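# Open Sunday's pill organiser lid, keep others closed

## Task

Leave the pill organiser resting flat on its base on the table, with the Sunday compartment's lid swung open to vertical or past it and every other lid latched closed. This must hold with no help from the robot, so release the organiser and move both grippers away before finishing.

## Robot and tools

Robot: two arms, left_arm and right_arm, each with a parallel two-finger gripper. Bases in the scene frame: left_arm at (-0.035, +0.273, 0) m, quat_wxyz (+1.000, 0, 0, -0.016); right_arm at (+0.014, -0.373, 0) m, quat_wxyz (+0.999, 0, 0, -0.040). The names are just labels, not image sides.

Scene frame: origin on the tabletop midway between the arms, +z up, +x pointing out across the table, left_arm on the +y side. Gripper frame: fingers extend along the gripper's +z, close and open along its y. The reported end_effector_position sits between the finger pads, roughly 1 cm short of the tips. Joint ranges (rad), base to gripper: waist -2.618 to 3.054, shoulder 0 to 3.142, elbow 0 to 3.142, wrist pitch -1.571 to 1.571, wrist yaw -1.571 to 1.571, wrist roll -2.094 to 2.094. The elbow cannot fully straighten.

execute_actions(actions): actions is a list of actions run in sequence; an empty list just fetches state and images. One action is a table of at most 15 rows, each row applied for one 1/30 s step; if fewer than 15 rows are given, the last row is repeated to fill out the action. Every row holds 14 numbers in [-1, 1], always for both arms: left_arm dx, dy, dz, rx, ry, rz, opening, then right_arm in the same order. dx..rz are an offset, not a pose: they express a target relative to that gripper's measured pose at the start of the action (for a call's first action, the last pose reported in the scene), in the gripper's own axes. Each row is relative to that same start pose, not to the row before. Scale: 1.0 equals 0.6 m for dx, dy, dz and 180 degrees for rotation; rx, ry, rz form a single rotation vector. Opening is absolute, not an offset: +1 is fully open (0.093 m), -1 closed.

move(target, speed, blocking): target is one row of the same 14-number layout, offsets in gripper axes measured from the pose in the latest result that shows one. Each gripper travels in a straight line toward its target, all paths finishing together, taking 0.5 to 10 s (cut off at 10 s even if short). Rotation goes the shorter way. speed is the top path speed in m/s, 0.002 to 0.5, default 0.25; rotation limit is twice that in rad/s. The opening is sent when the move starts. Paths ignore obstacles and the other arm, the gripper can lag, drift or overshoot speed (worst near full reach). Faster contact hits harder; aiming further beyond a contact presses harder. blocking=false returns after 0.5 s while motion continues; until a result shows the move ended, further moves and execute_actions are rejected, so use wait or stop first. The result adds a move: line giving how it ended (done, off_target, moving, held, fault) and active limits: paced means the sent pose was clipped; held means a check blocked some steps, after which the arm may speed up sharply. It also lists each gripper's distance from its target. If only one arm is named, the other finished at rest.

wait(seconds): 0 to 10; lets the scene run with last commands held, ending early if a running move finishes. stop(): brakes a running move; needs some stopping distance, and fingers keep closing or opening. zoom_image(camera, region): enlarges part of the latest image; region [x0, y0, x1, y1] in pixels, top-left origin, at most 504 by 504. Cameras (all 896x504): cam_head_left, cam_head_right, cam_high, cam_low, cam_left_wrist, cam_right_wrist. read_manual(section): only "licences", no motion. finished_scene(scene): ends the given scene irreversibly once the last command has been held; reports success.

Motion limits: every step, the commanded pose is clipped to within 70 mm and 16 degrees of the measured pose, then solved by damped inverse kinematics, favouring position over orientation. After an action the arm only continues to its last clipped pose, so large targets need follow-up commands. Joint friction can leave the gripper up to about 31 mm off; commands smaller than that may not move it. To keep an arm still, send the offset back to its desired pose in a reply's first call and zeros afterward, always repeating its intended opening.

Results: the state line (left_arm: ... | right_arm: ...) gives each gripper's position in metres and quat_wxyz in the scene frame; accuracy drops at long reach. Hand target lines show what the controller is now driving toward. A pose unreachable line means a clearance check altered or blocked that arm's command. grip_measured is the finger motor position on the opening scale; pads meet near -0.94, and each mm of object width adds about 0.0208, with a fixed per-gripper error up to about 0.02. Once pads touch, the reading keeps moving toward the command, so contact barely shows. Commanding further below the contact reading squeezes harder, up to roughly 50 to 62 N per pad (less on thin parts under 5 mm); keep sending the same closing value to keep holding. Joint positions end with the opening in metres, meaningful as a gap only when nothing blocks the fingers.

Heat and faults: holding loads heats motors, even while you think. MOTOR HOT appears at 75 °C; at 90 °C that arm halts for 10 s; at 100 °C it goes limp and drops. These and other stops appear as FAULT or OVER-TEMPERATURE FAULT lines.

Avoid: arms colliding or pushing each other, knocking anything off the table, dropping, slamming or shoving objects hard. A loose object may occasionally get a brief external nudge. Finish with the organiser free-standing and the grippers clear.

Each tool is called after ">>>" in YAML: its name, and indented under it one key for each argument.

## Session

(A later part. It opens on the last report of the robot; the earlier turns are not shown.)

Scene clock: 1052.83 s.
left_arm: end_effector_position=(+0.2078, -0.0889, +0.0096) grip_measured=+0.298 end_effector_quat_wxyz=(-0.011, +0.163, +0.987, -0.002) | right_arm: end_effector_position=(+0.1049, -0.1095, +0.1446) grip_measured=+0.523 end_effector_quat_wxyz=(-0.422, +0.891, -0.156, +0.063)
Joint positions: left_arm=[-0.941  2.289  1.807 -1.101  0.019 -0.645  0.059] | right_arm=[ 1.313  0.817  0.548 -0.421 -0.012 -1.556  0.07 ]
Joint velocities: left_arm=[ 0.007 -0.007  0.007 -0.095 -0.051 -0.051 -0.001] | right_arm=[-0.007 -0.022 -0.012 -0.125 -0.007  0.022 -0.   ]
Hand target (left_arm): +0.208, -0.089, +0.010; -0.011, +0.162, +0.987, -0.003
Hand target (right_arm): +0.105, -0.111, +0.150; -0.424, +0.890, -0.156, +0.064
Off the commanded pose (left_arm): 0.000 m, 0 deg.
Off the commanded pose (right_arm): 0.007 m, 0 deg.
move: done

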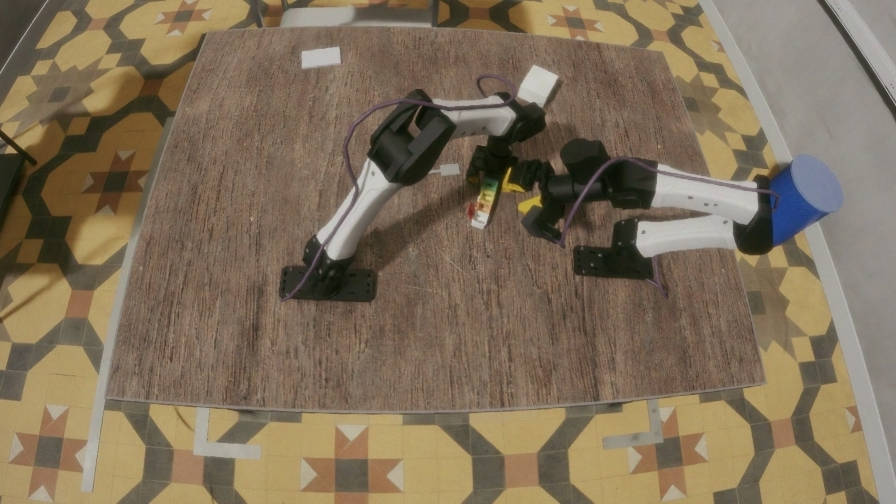

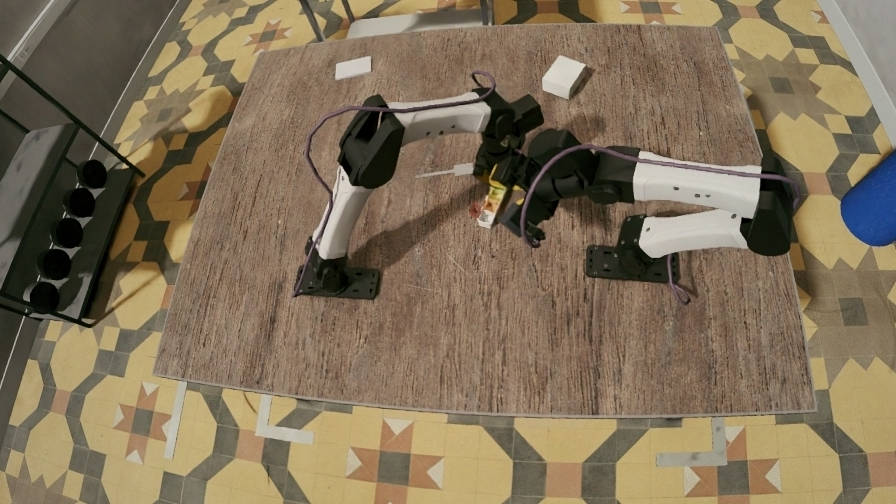

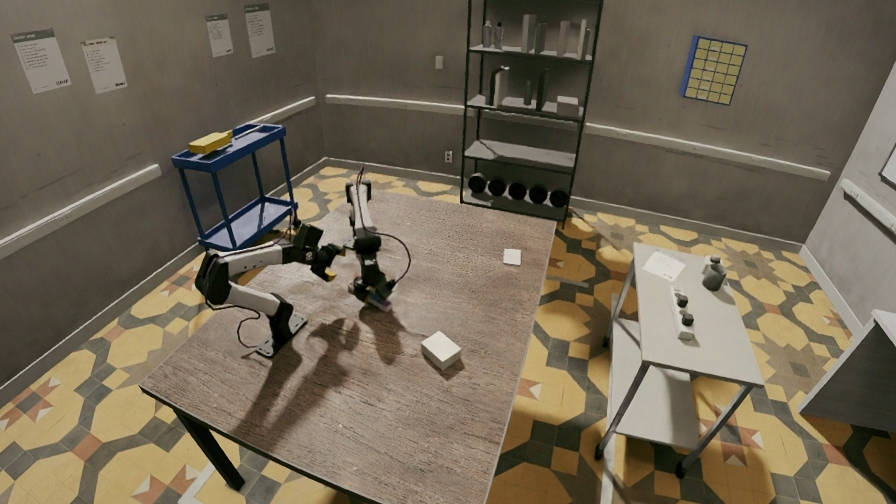

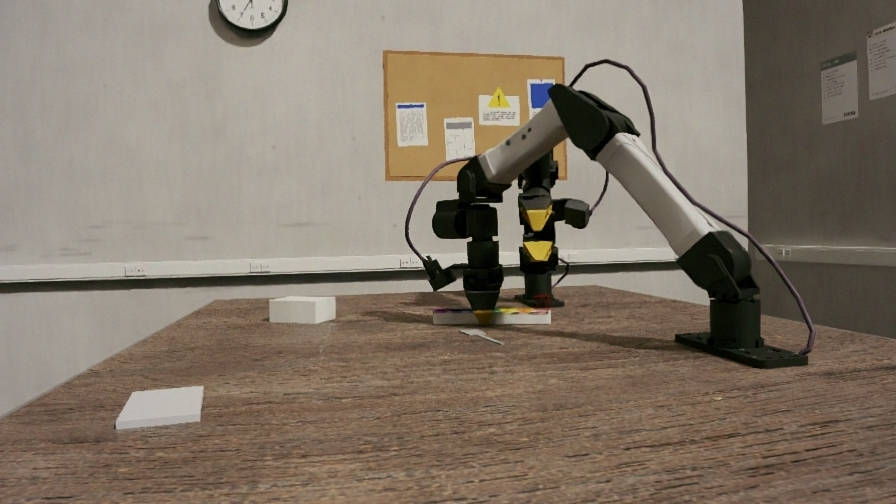

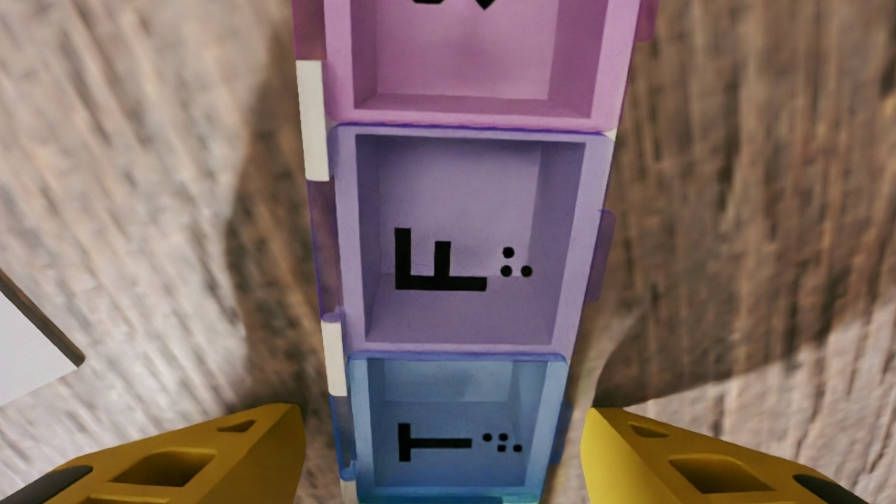

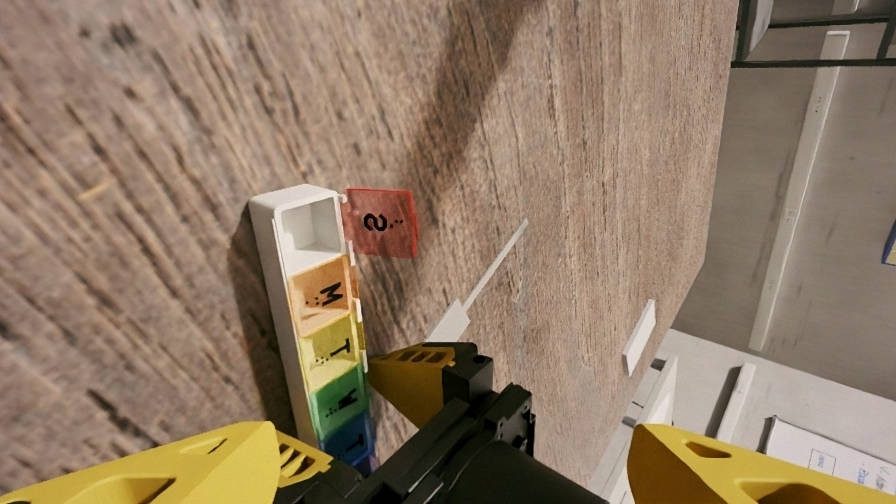

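The lid is open at its stop. I'll lift the left arm and move both arms clear.

>>> move:
  target: [0,0,-0.15,0,0,0,0.6, 0,0,-0.08,0,0,0,0.52]
  speed: 0.15

>>> move:
  target: [0.05,0.3,-0.08,0,0,0,0.6, 0,0,0,0,0,0,0.52]
  speed: 0.25

Scene clock: 1062.33 s.
left_arm: end_effector_position=(+0.2055, -0.0855, +0.0908) grip_measured=+0.598 end_effector_quat_wxyz=(-0.019, +0.163, +0.986, +0.006) | right_arm: end_effector_position=(+0.0939, -0.1409, +0.1710) grip_measured=+0.523 end_effector_quat_wxyz=(-0.420, +0.892, -0.156, +0.063)
Joint positions: left_arm=[-0.941  2.262  2.086 -1.43   0.019 -0.645  0.074] | right_arm=[ 1.313  0.662  0.622 -0.655 -0.012 -1.556  0.07 ]
Joint velocities: left_arm=[-0.007 -0.002 -0.002 -0.022 -0.022  0.007  0.001] | right_arm=[-0.042  0.002 -0.012 -0.051 -0.022  0.022 -0.001]
Hand target (left_arm): +0.210, -0.088, +0.099; -0.011, +0.163, +0.987, -0.002
Hand target (right_arm): +0.093, -0.144, +0.175; -0.422, +0.891, -0.156, +0.063
Off the commanded pose (left_arm): 0.010 m, 1 deg.
Off the commanded pose (right_arm): 0.006 m, 0 deg.
move: done

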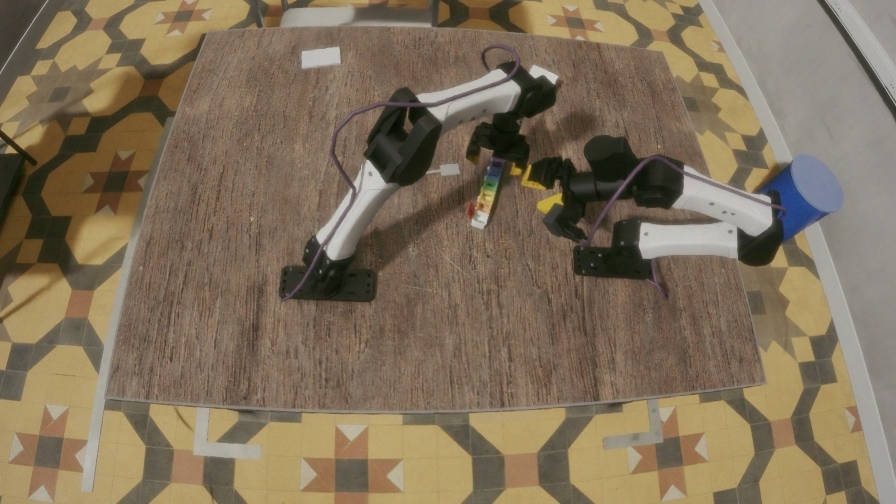

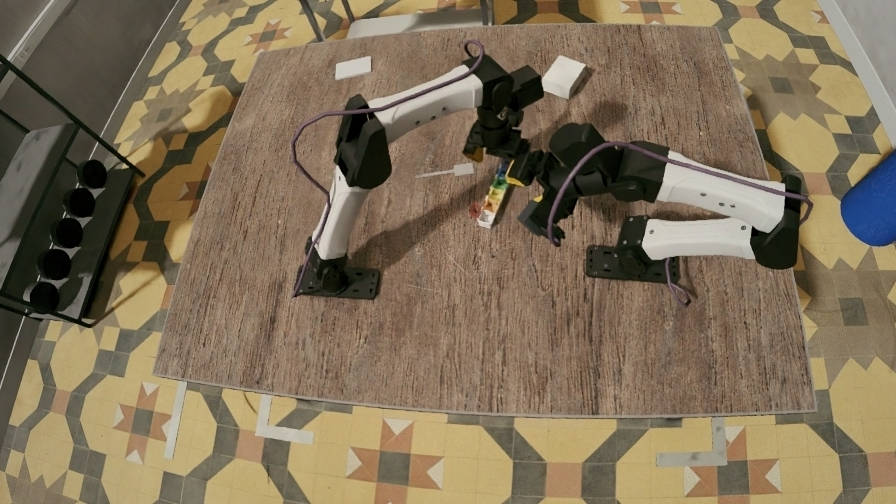

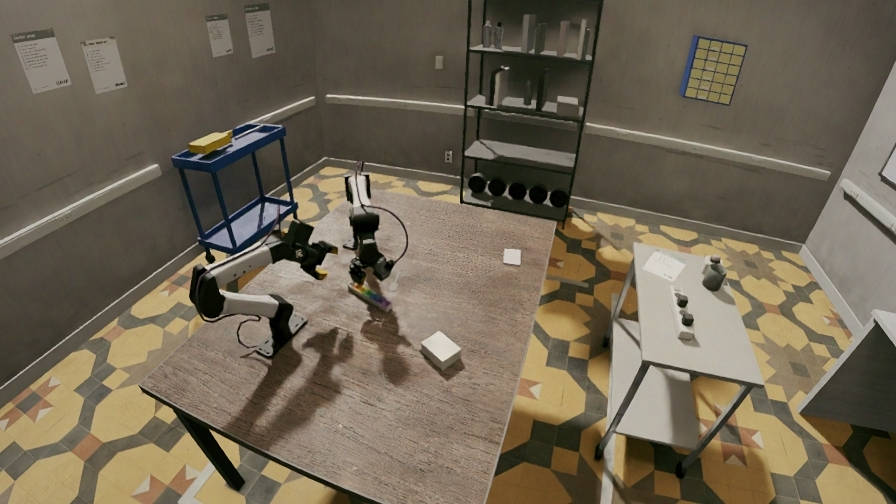

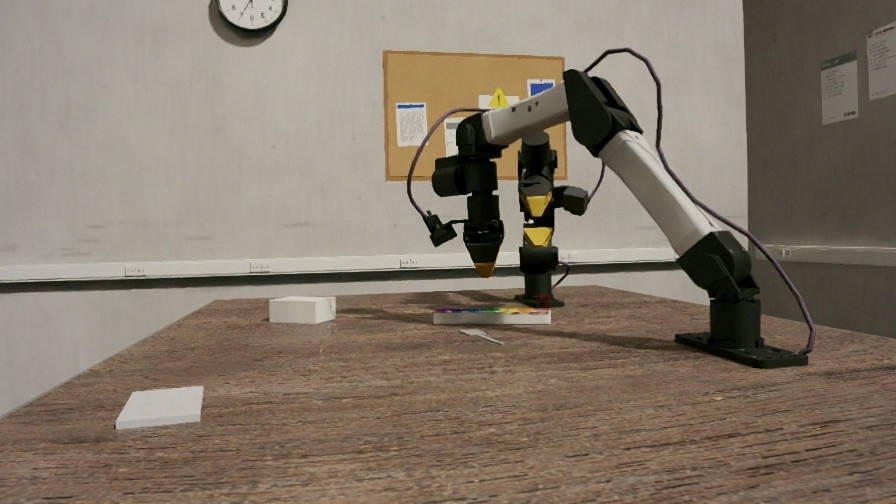

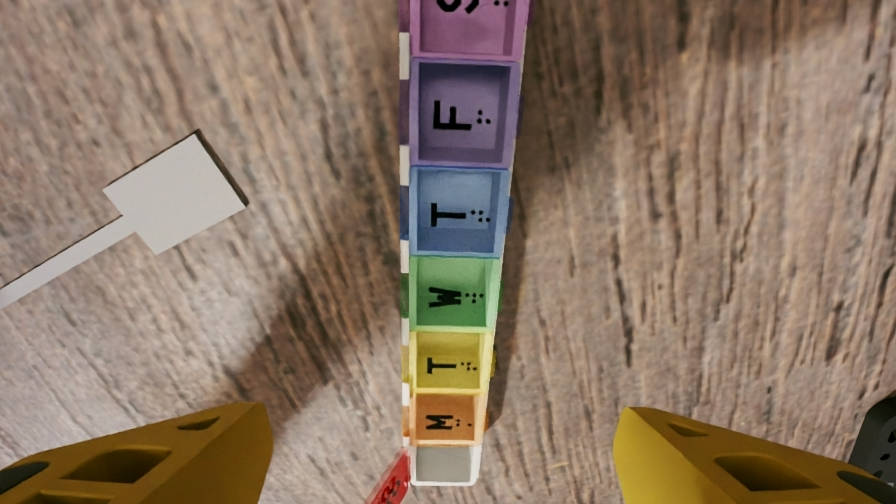

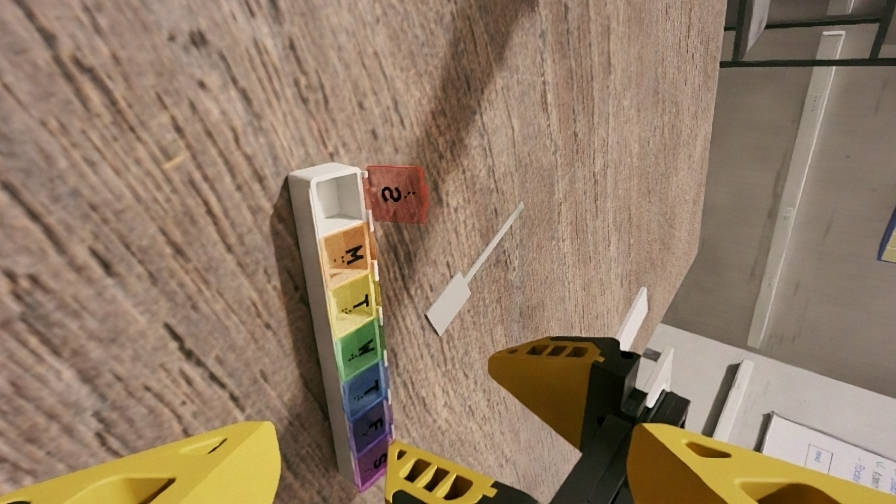

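Scene clock: 1063.70 s.
left_arm: end_effector_position=(+0.2388, +0.0901, +0.1392) grip_measured=+0.598 end_effector_quat_wxyz=(-0.017, +0.158, +0.987, -0.001) | right_arm: end_effector_position=(+0.0938, -0.1410, +0.1710) grip_measured=+0.523 end_effector_quat_wxyz=(-0.420, +0.892, -0.156, +0.063)
Joint positions: left_arm=[-0.549  1.818  1.625 -1.409  0.015 -0.262  0.074] | right_arm=[ 1.313  0.662  0.622 -0.655 -0.012 -1.556  0.07 ]
Joint velocities: left_arm=[ 0.002  0.002  0.007 -0.051 -0.007  0.022 -0.001] | right_arm=[ 0.027 -0.002  0.002  0.051 -0.022 -0.037  0.   ]
Hand target (left_arm): +0.233, +0.095, +0.137; -0.025, +0.163, +0.986, +0.003
Hand target (right_arm): +0.094, -0.141, +0.171; -0.420, +0.892, -0.156, +0.063
Off the commanded pose (left_arm): 0.005 m, 1 deg.
Off the commanded pose (right_arm): 0.000 m, 0 deg.
move: done

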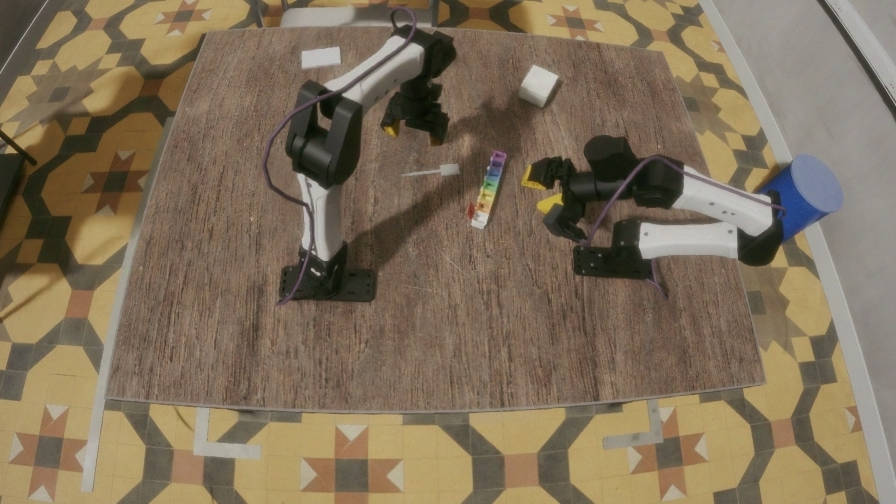

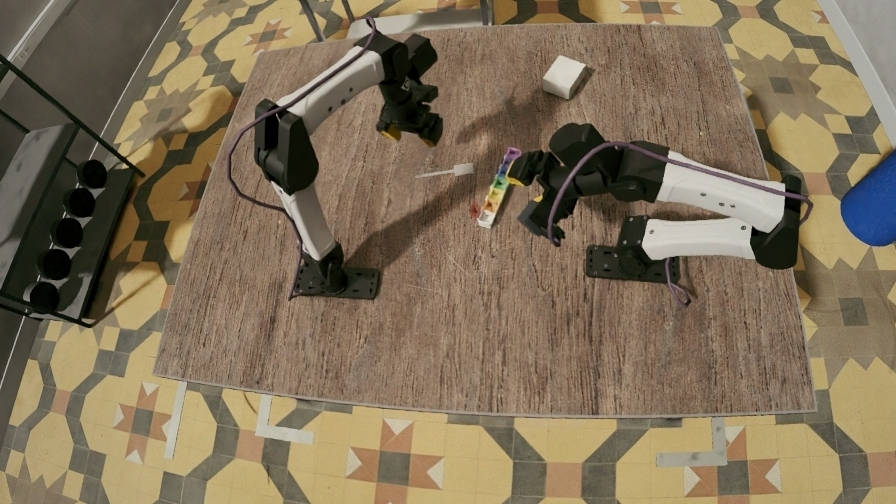

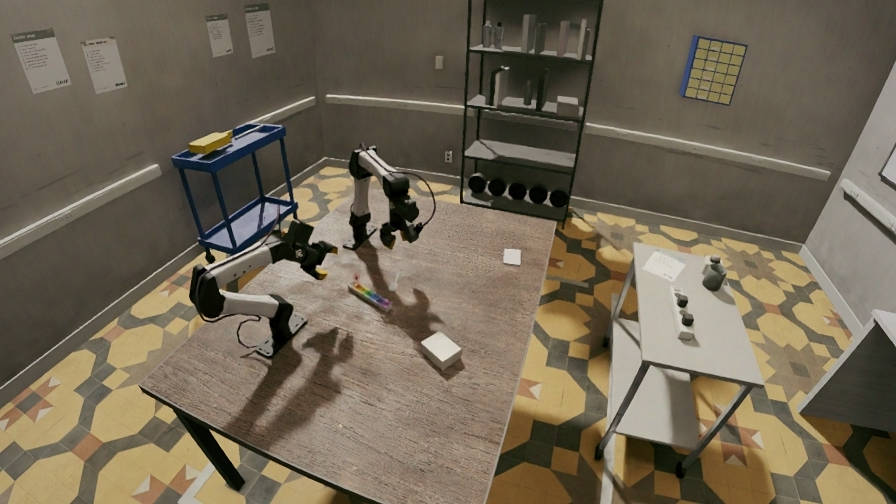

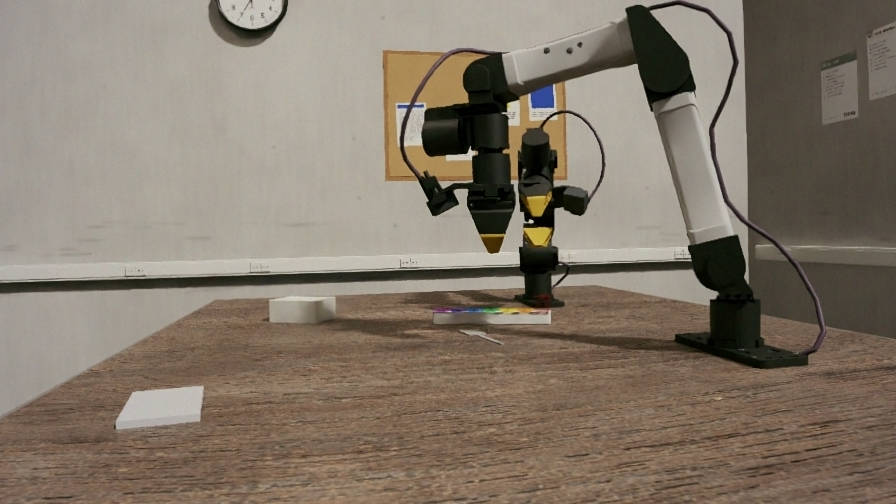

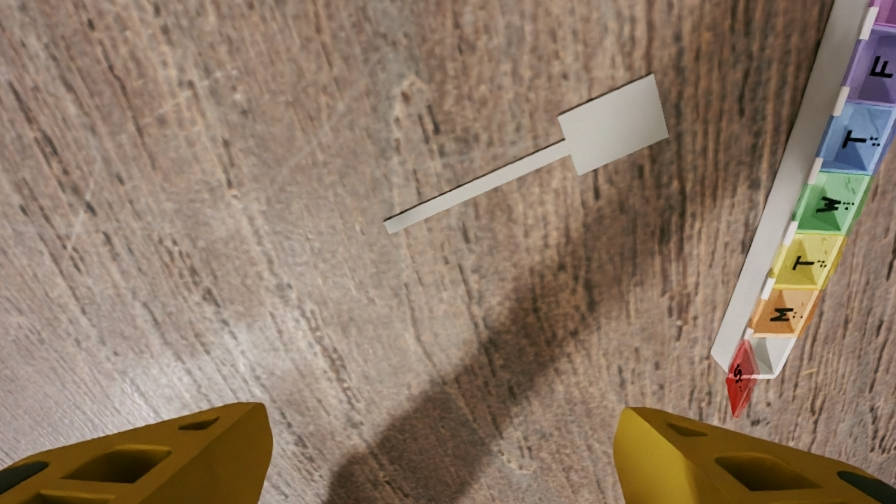

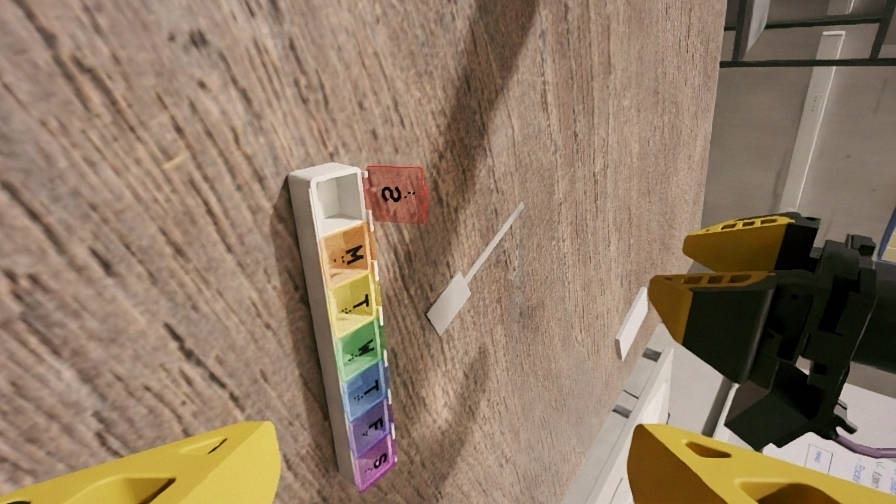

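>>> execute_actions:
  actions: []

Scene clock: 1073.10 s.
left_arm: end_effector_position=(+0.2388, +0.0901, +0.1392) grip_measured=+0.598 end_effector_quat_wxyz=(-0.017, +0.159, +0.987, -0.001) | right_arm: end_effector_position=(+0.0938, -0.1410, +0.1710) grip_measured=+0.523 end_effector_quat_wxyz=(-0.420, +0.892, -0.156, +0.063)
Joint positions: left_arm=[-0.549  1.818  1.625 -1.409  0.015 -0.26   0.074] | right_arm=[ 1.313  0.662  0.622 -0.655 -0.012 -1.556  0.07 ]
Joint velocities: left_arm=[ 0.002  0.002 -0.007  0.051 -0.022 -0.007  0.001] | right_arm=[ 0.002  0.002  0.012  0.022 -0.051  0.022  0.   ]
Hand target (left_arm): +0.233, +0.095, +0.137; -0.025, +0.163, +0.986, +0.003
Hand target (right_arm): +0.094, -0.141, +0.171; -0.420, +0.892, -0.156, +0.063
Off the commanded pose (left_arm): 0.005 m, 1 deg.
Off the commanded pose (right_arm): 0.000 m, 0 deg.

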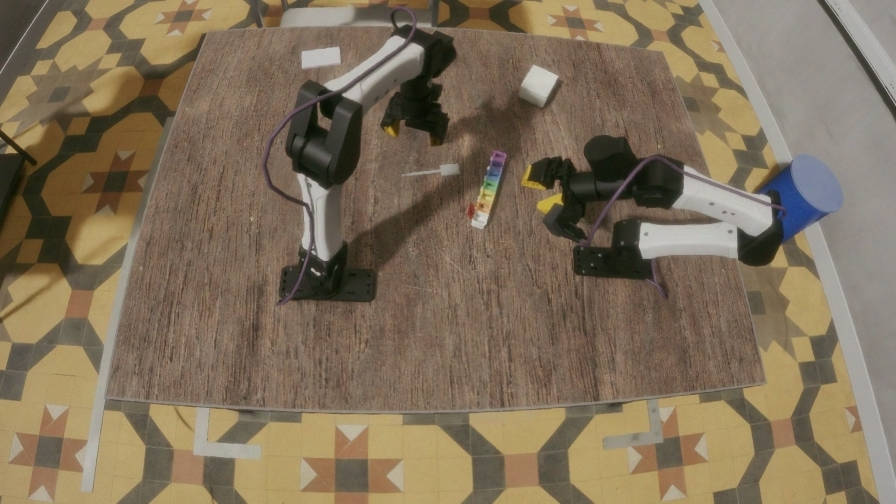

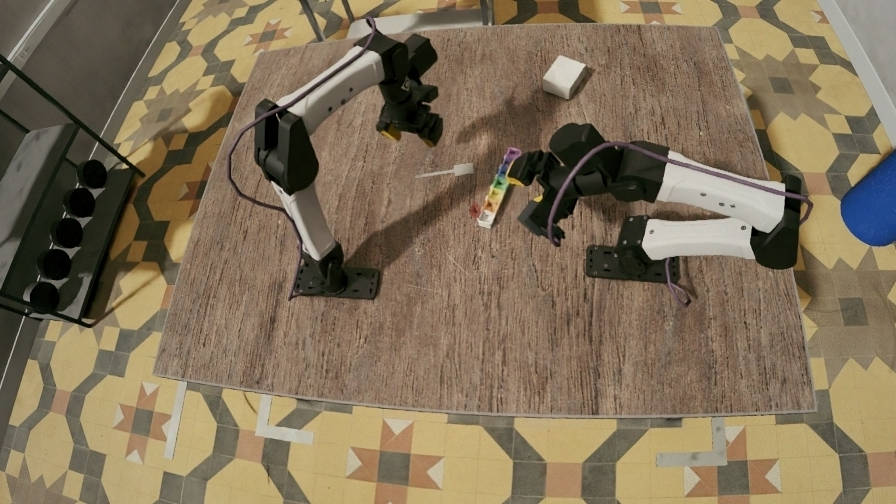

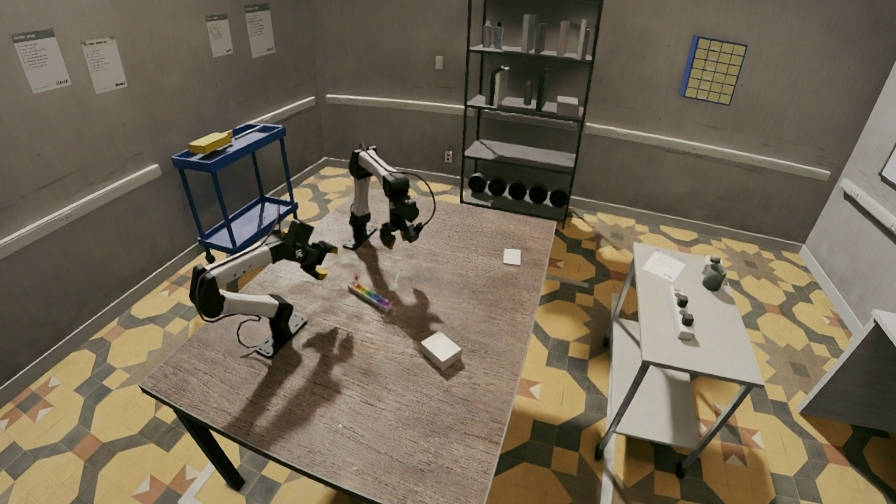

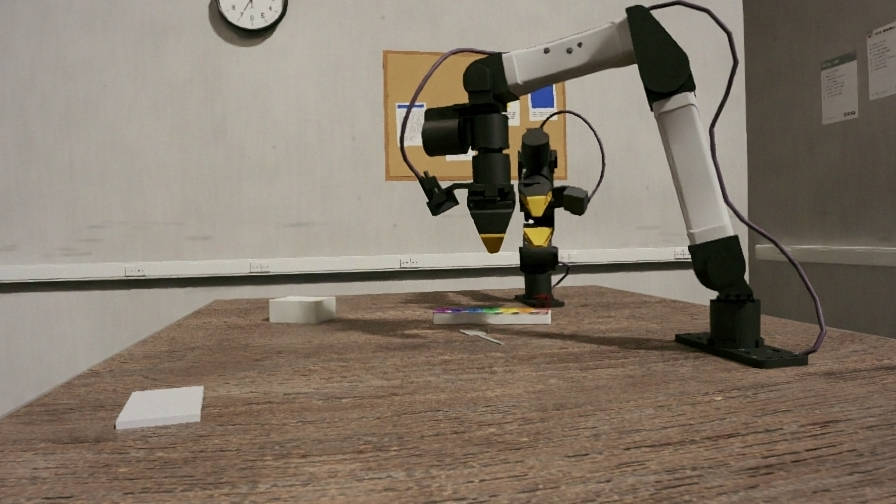

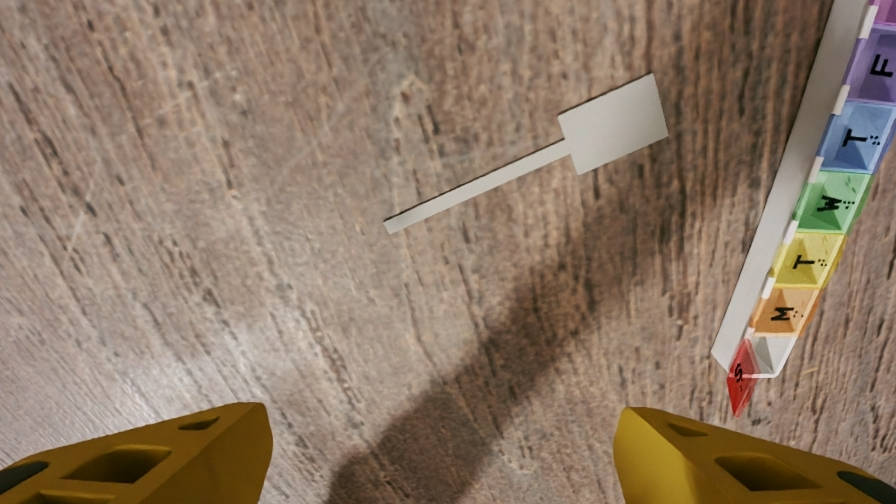

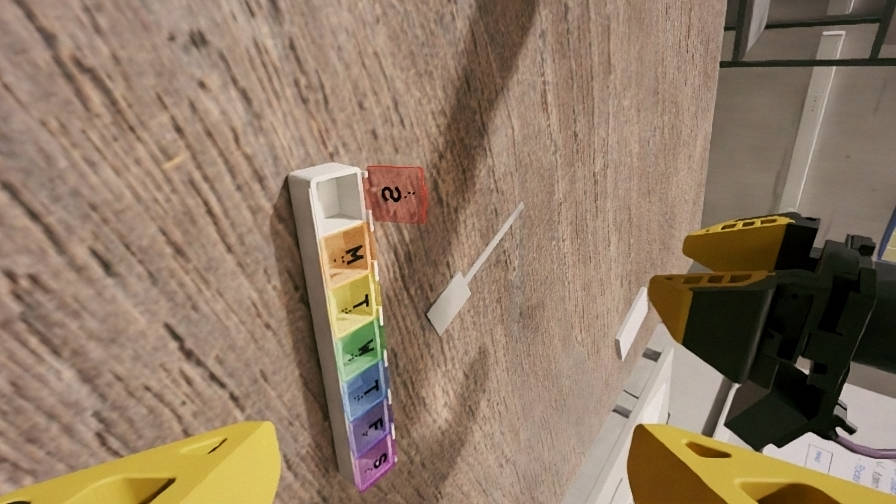

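>>> zoom_image:
  camera: "cam_low"
  region: [420, 280, 570, 340]

>>> zoom_image:
  camera: "cam_right_wrist"
  region: [270, 150, 450, 500]

Region (420, 280, 570, 340) of cam_low's 896x504 image, scaled by 3.360, with more detail than that image has; it fills the top 202 rows of this view, and the rest is white.

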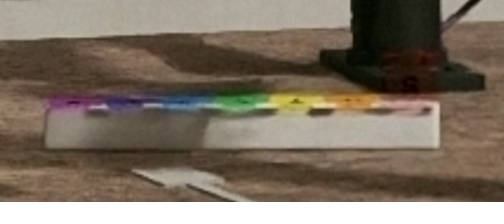

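Region (270, 150, 450, 500) of cam_right_wrist's 896x504 image, scaled by 1.440, with more detail than that image has; it fills the left 259 columns of this view, and the rest is white.

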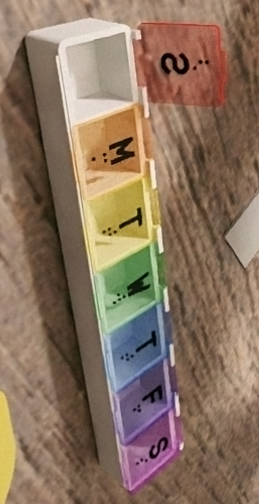

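>>> zoom_image:
  camera: "cam_low"
  region: [430, 300, 555, 325]

>>> zoom_image:
  camera: "cam_high"
  region: [340, 270, 400, 315]

Region (430, 300, 555, 325) of cam_low's 896x504 image, scaled by 4.032, with more detail than that image has; it fills the top 101 rows of this view, and the rest is white.

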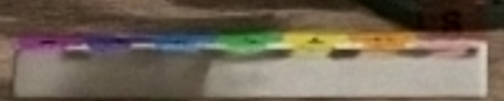

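Region (340, 270, 400, 315) of cam_high's 896x504 image, scaled by 8.400, with more detail than that image has; it fills the top 378 rows of this view, and the rest is white.

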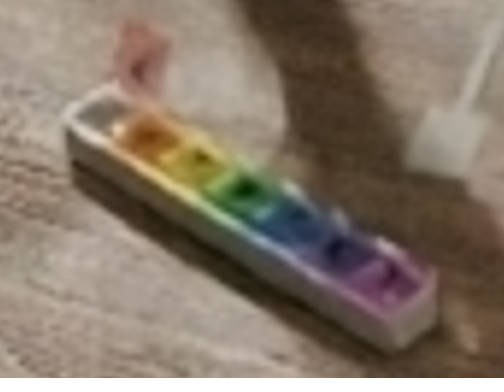

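All other lids are flush, Sunday's lid is open past upright, and both arms are clear.

>>> finished_scene:
  scene: 2

The scene is finished: the task was done.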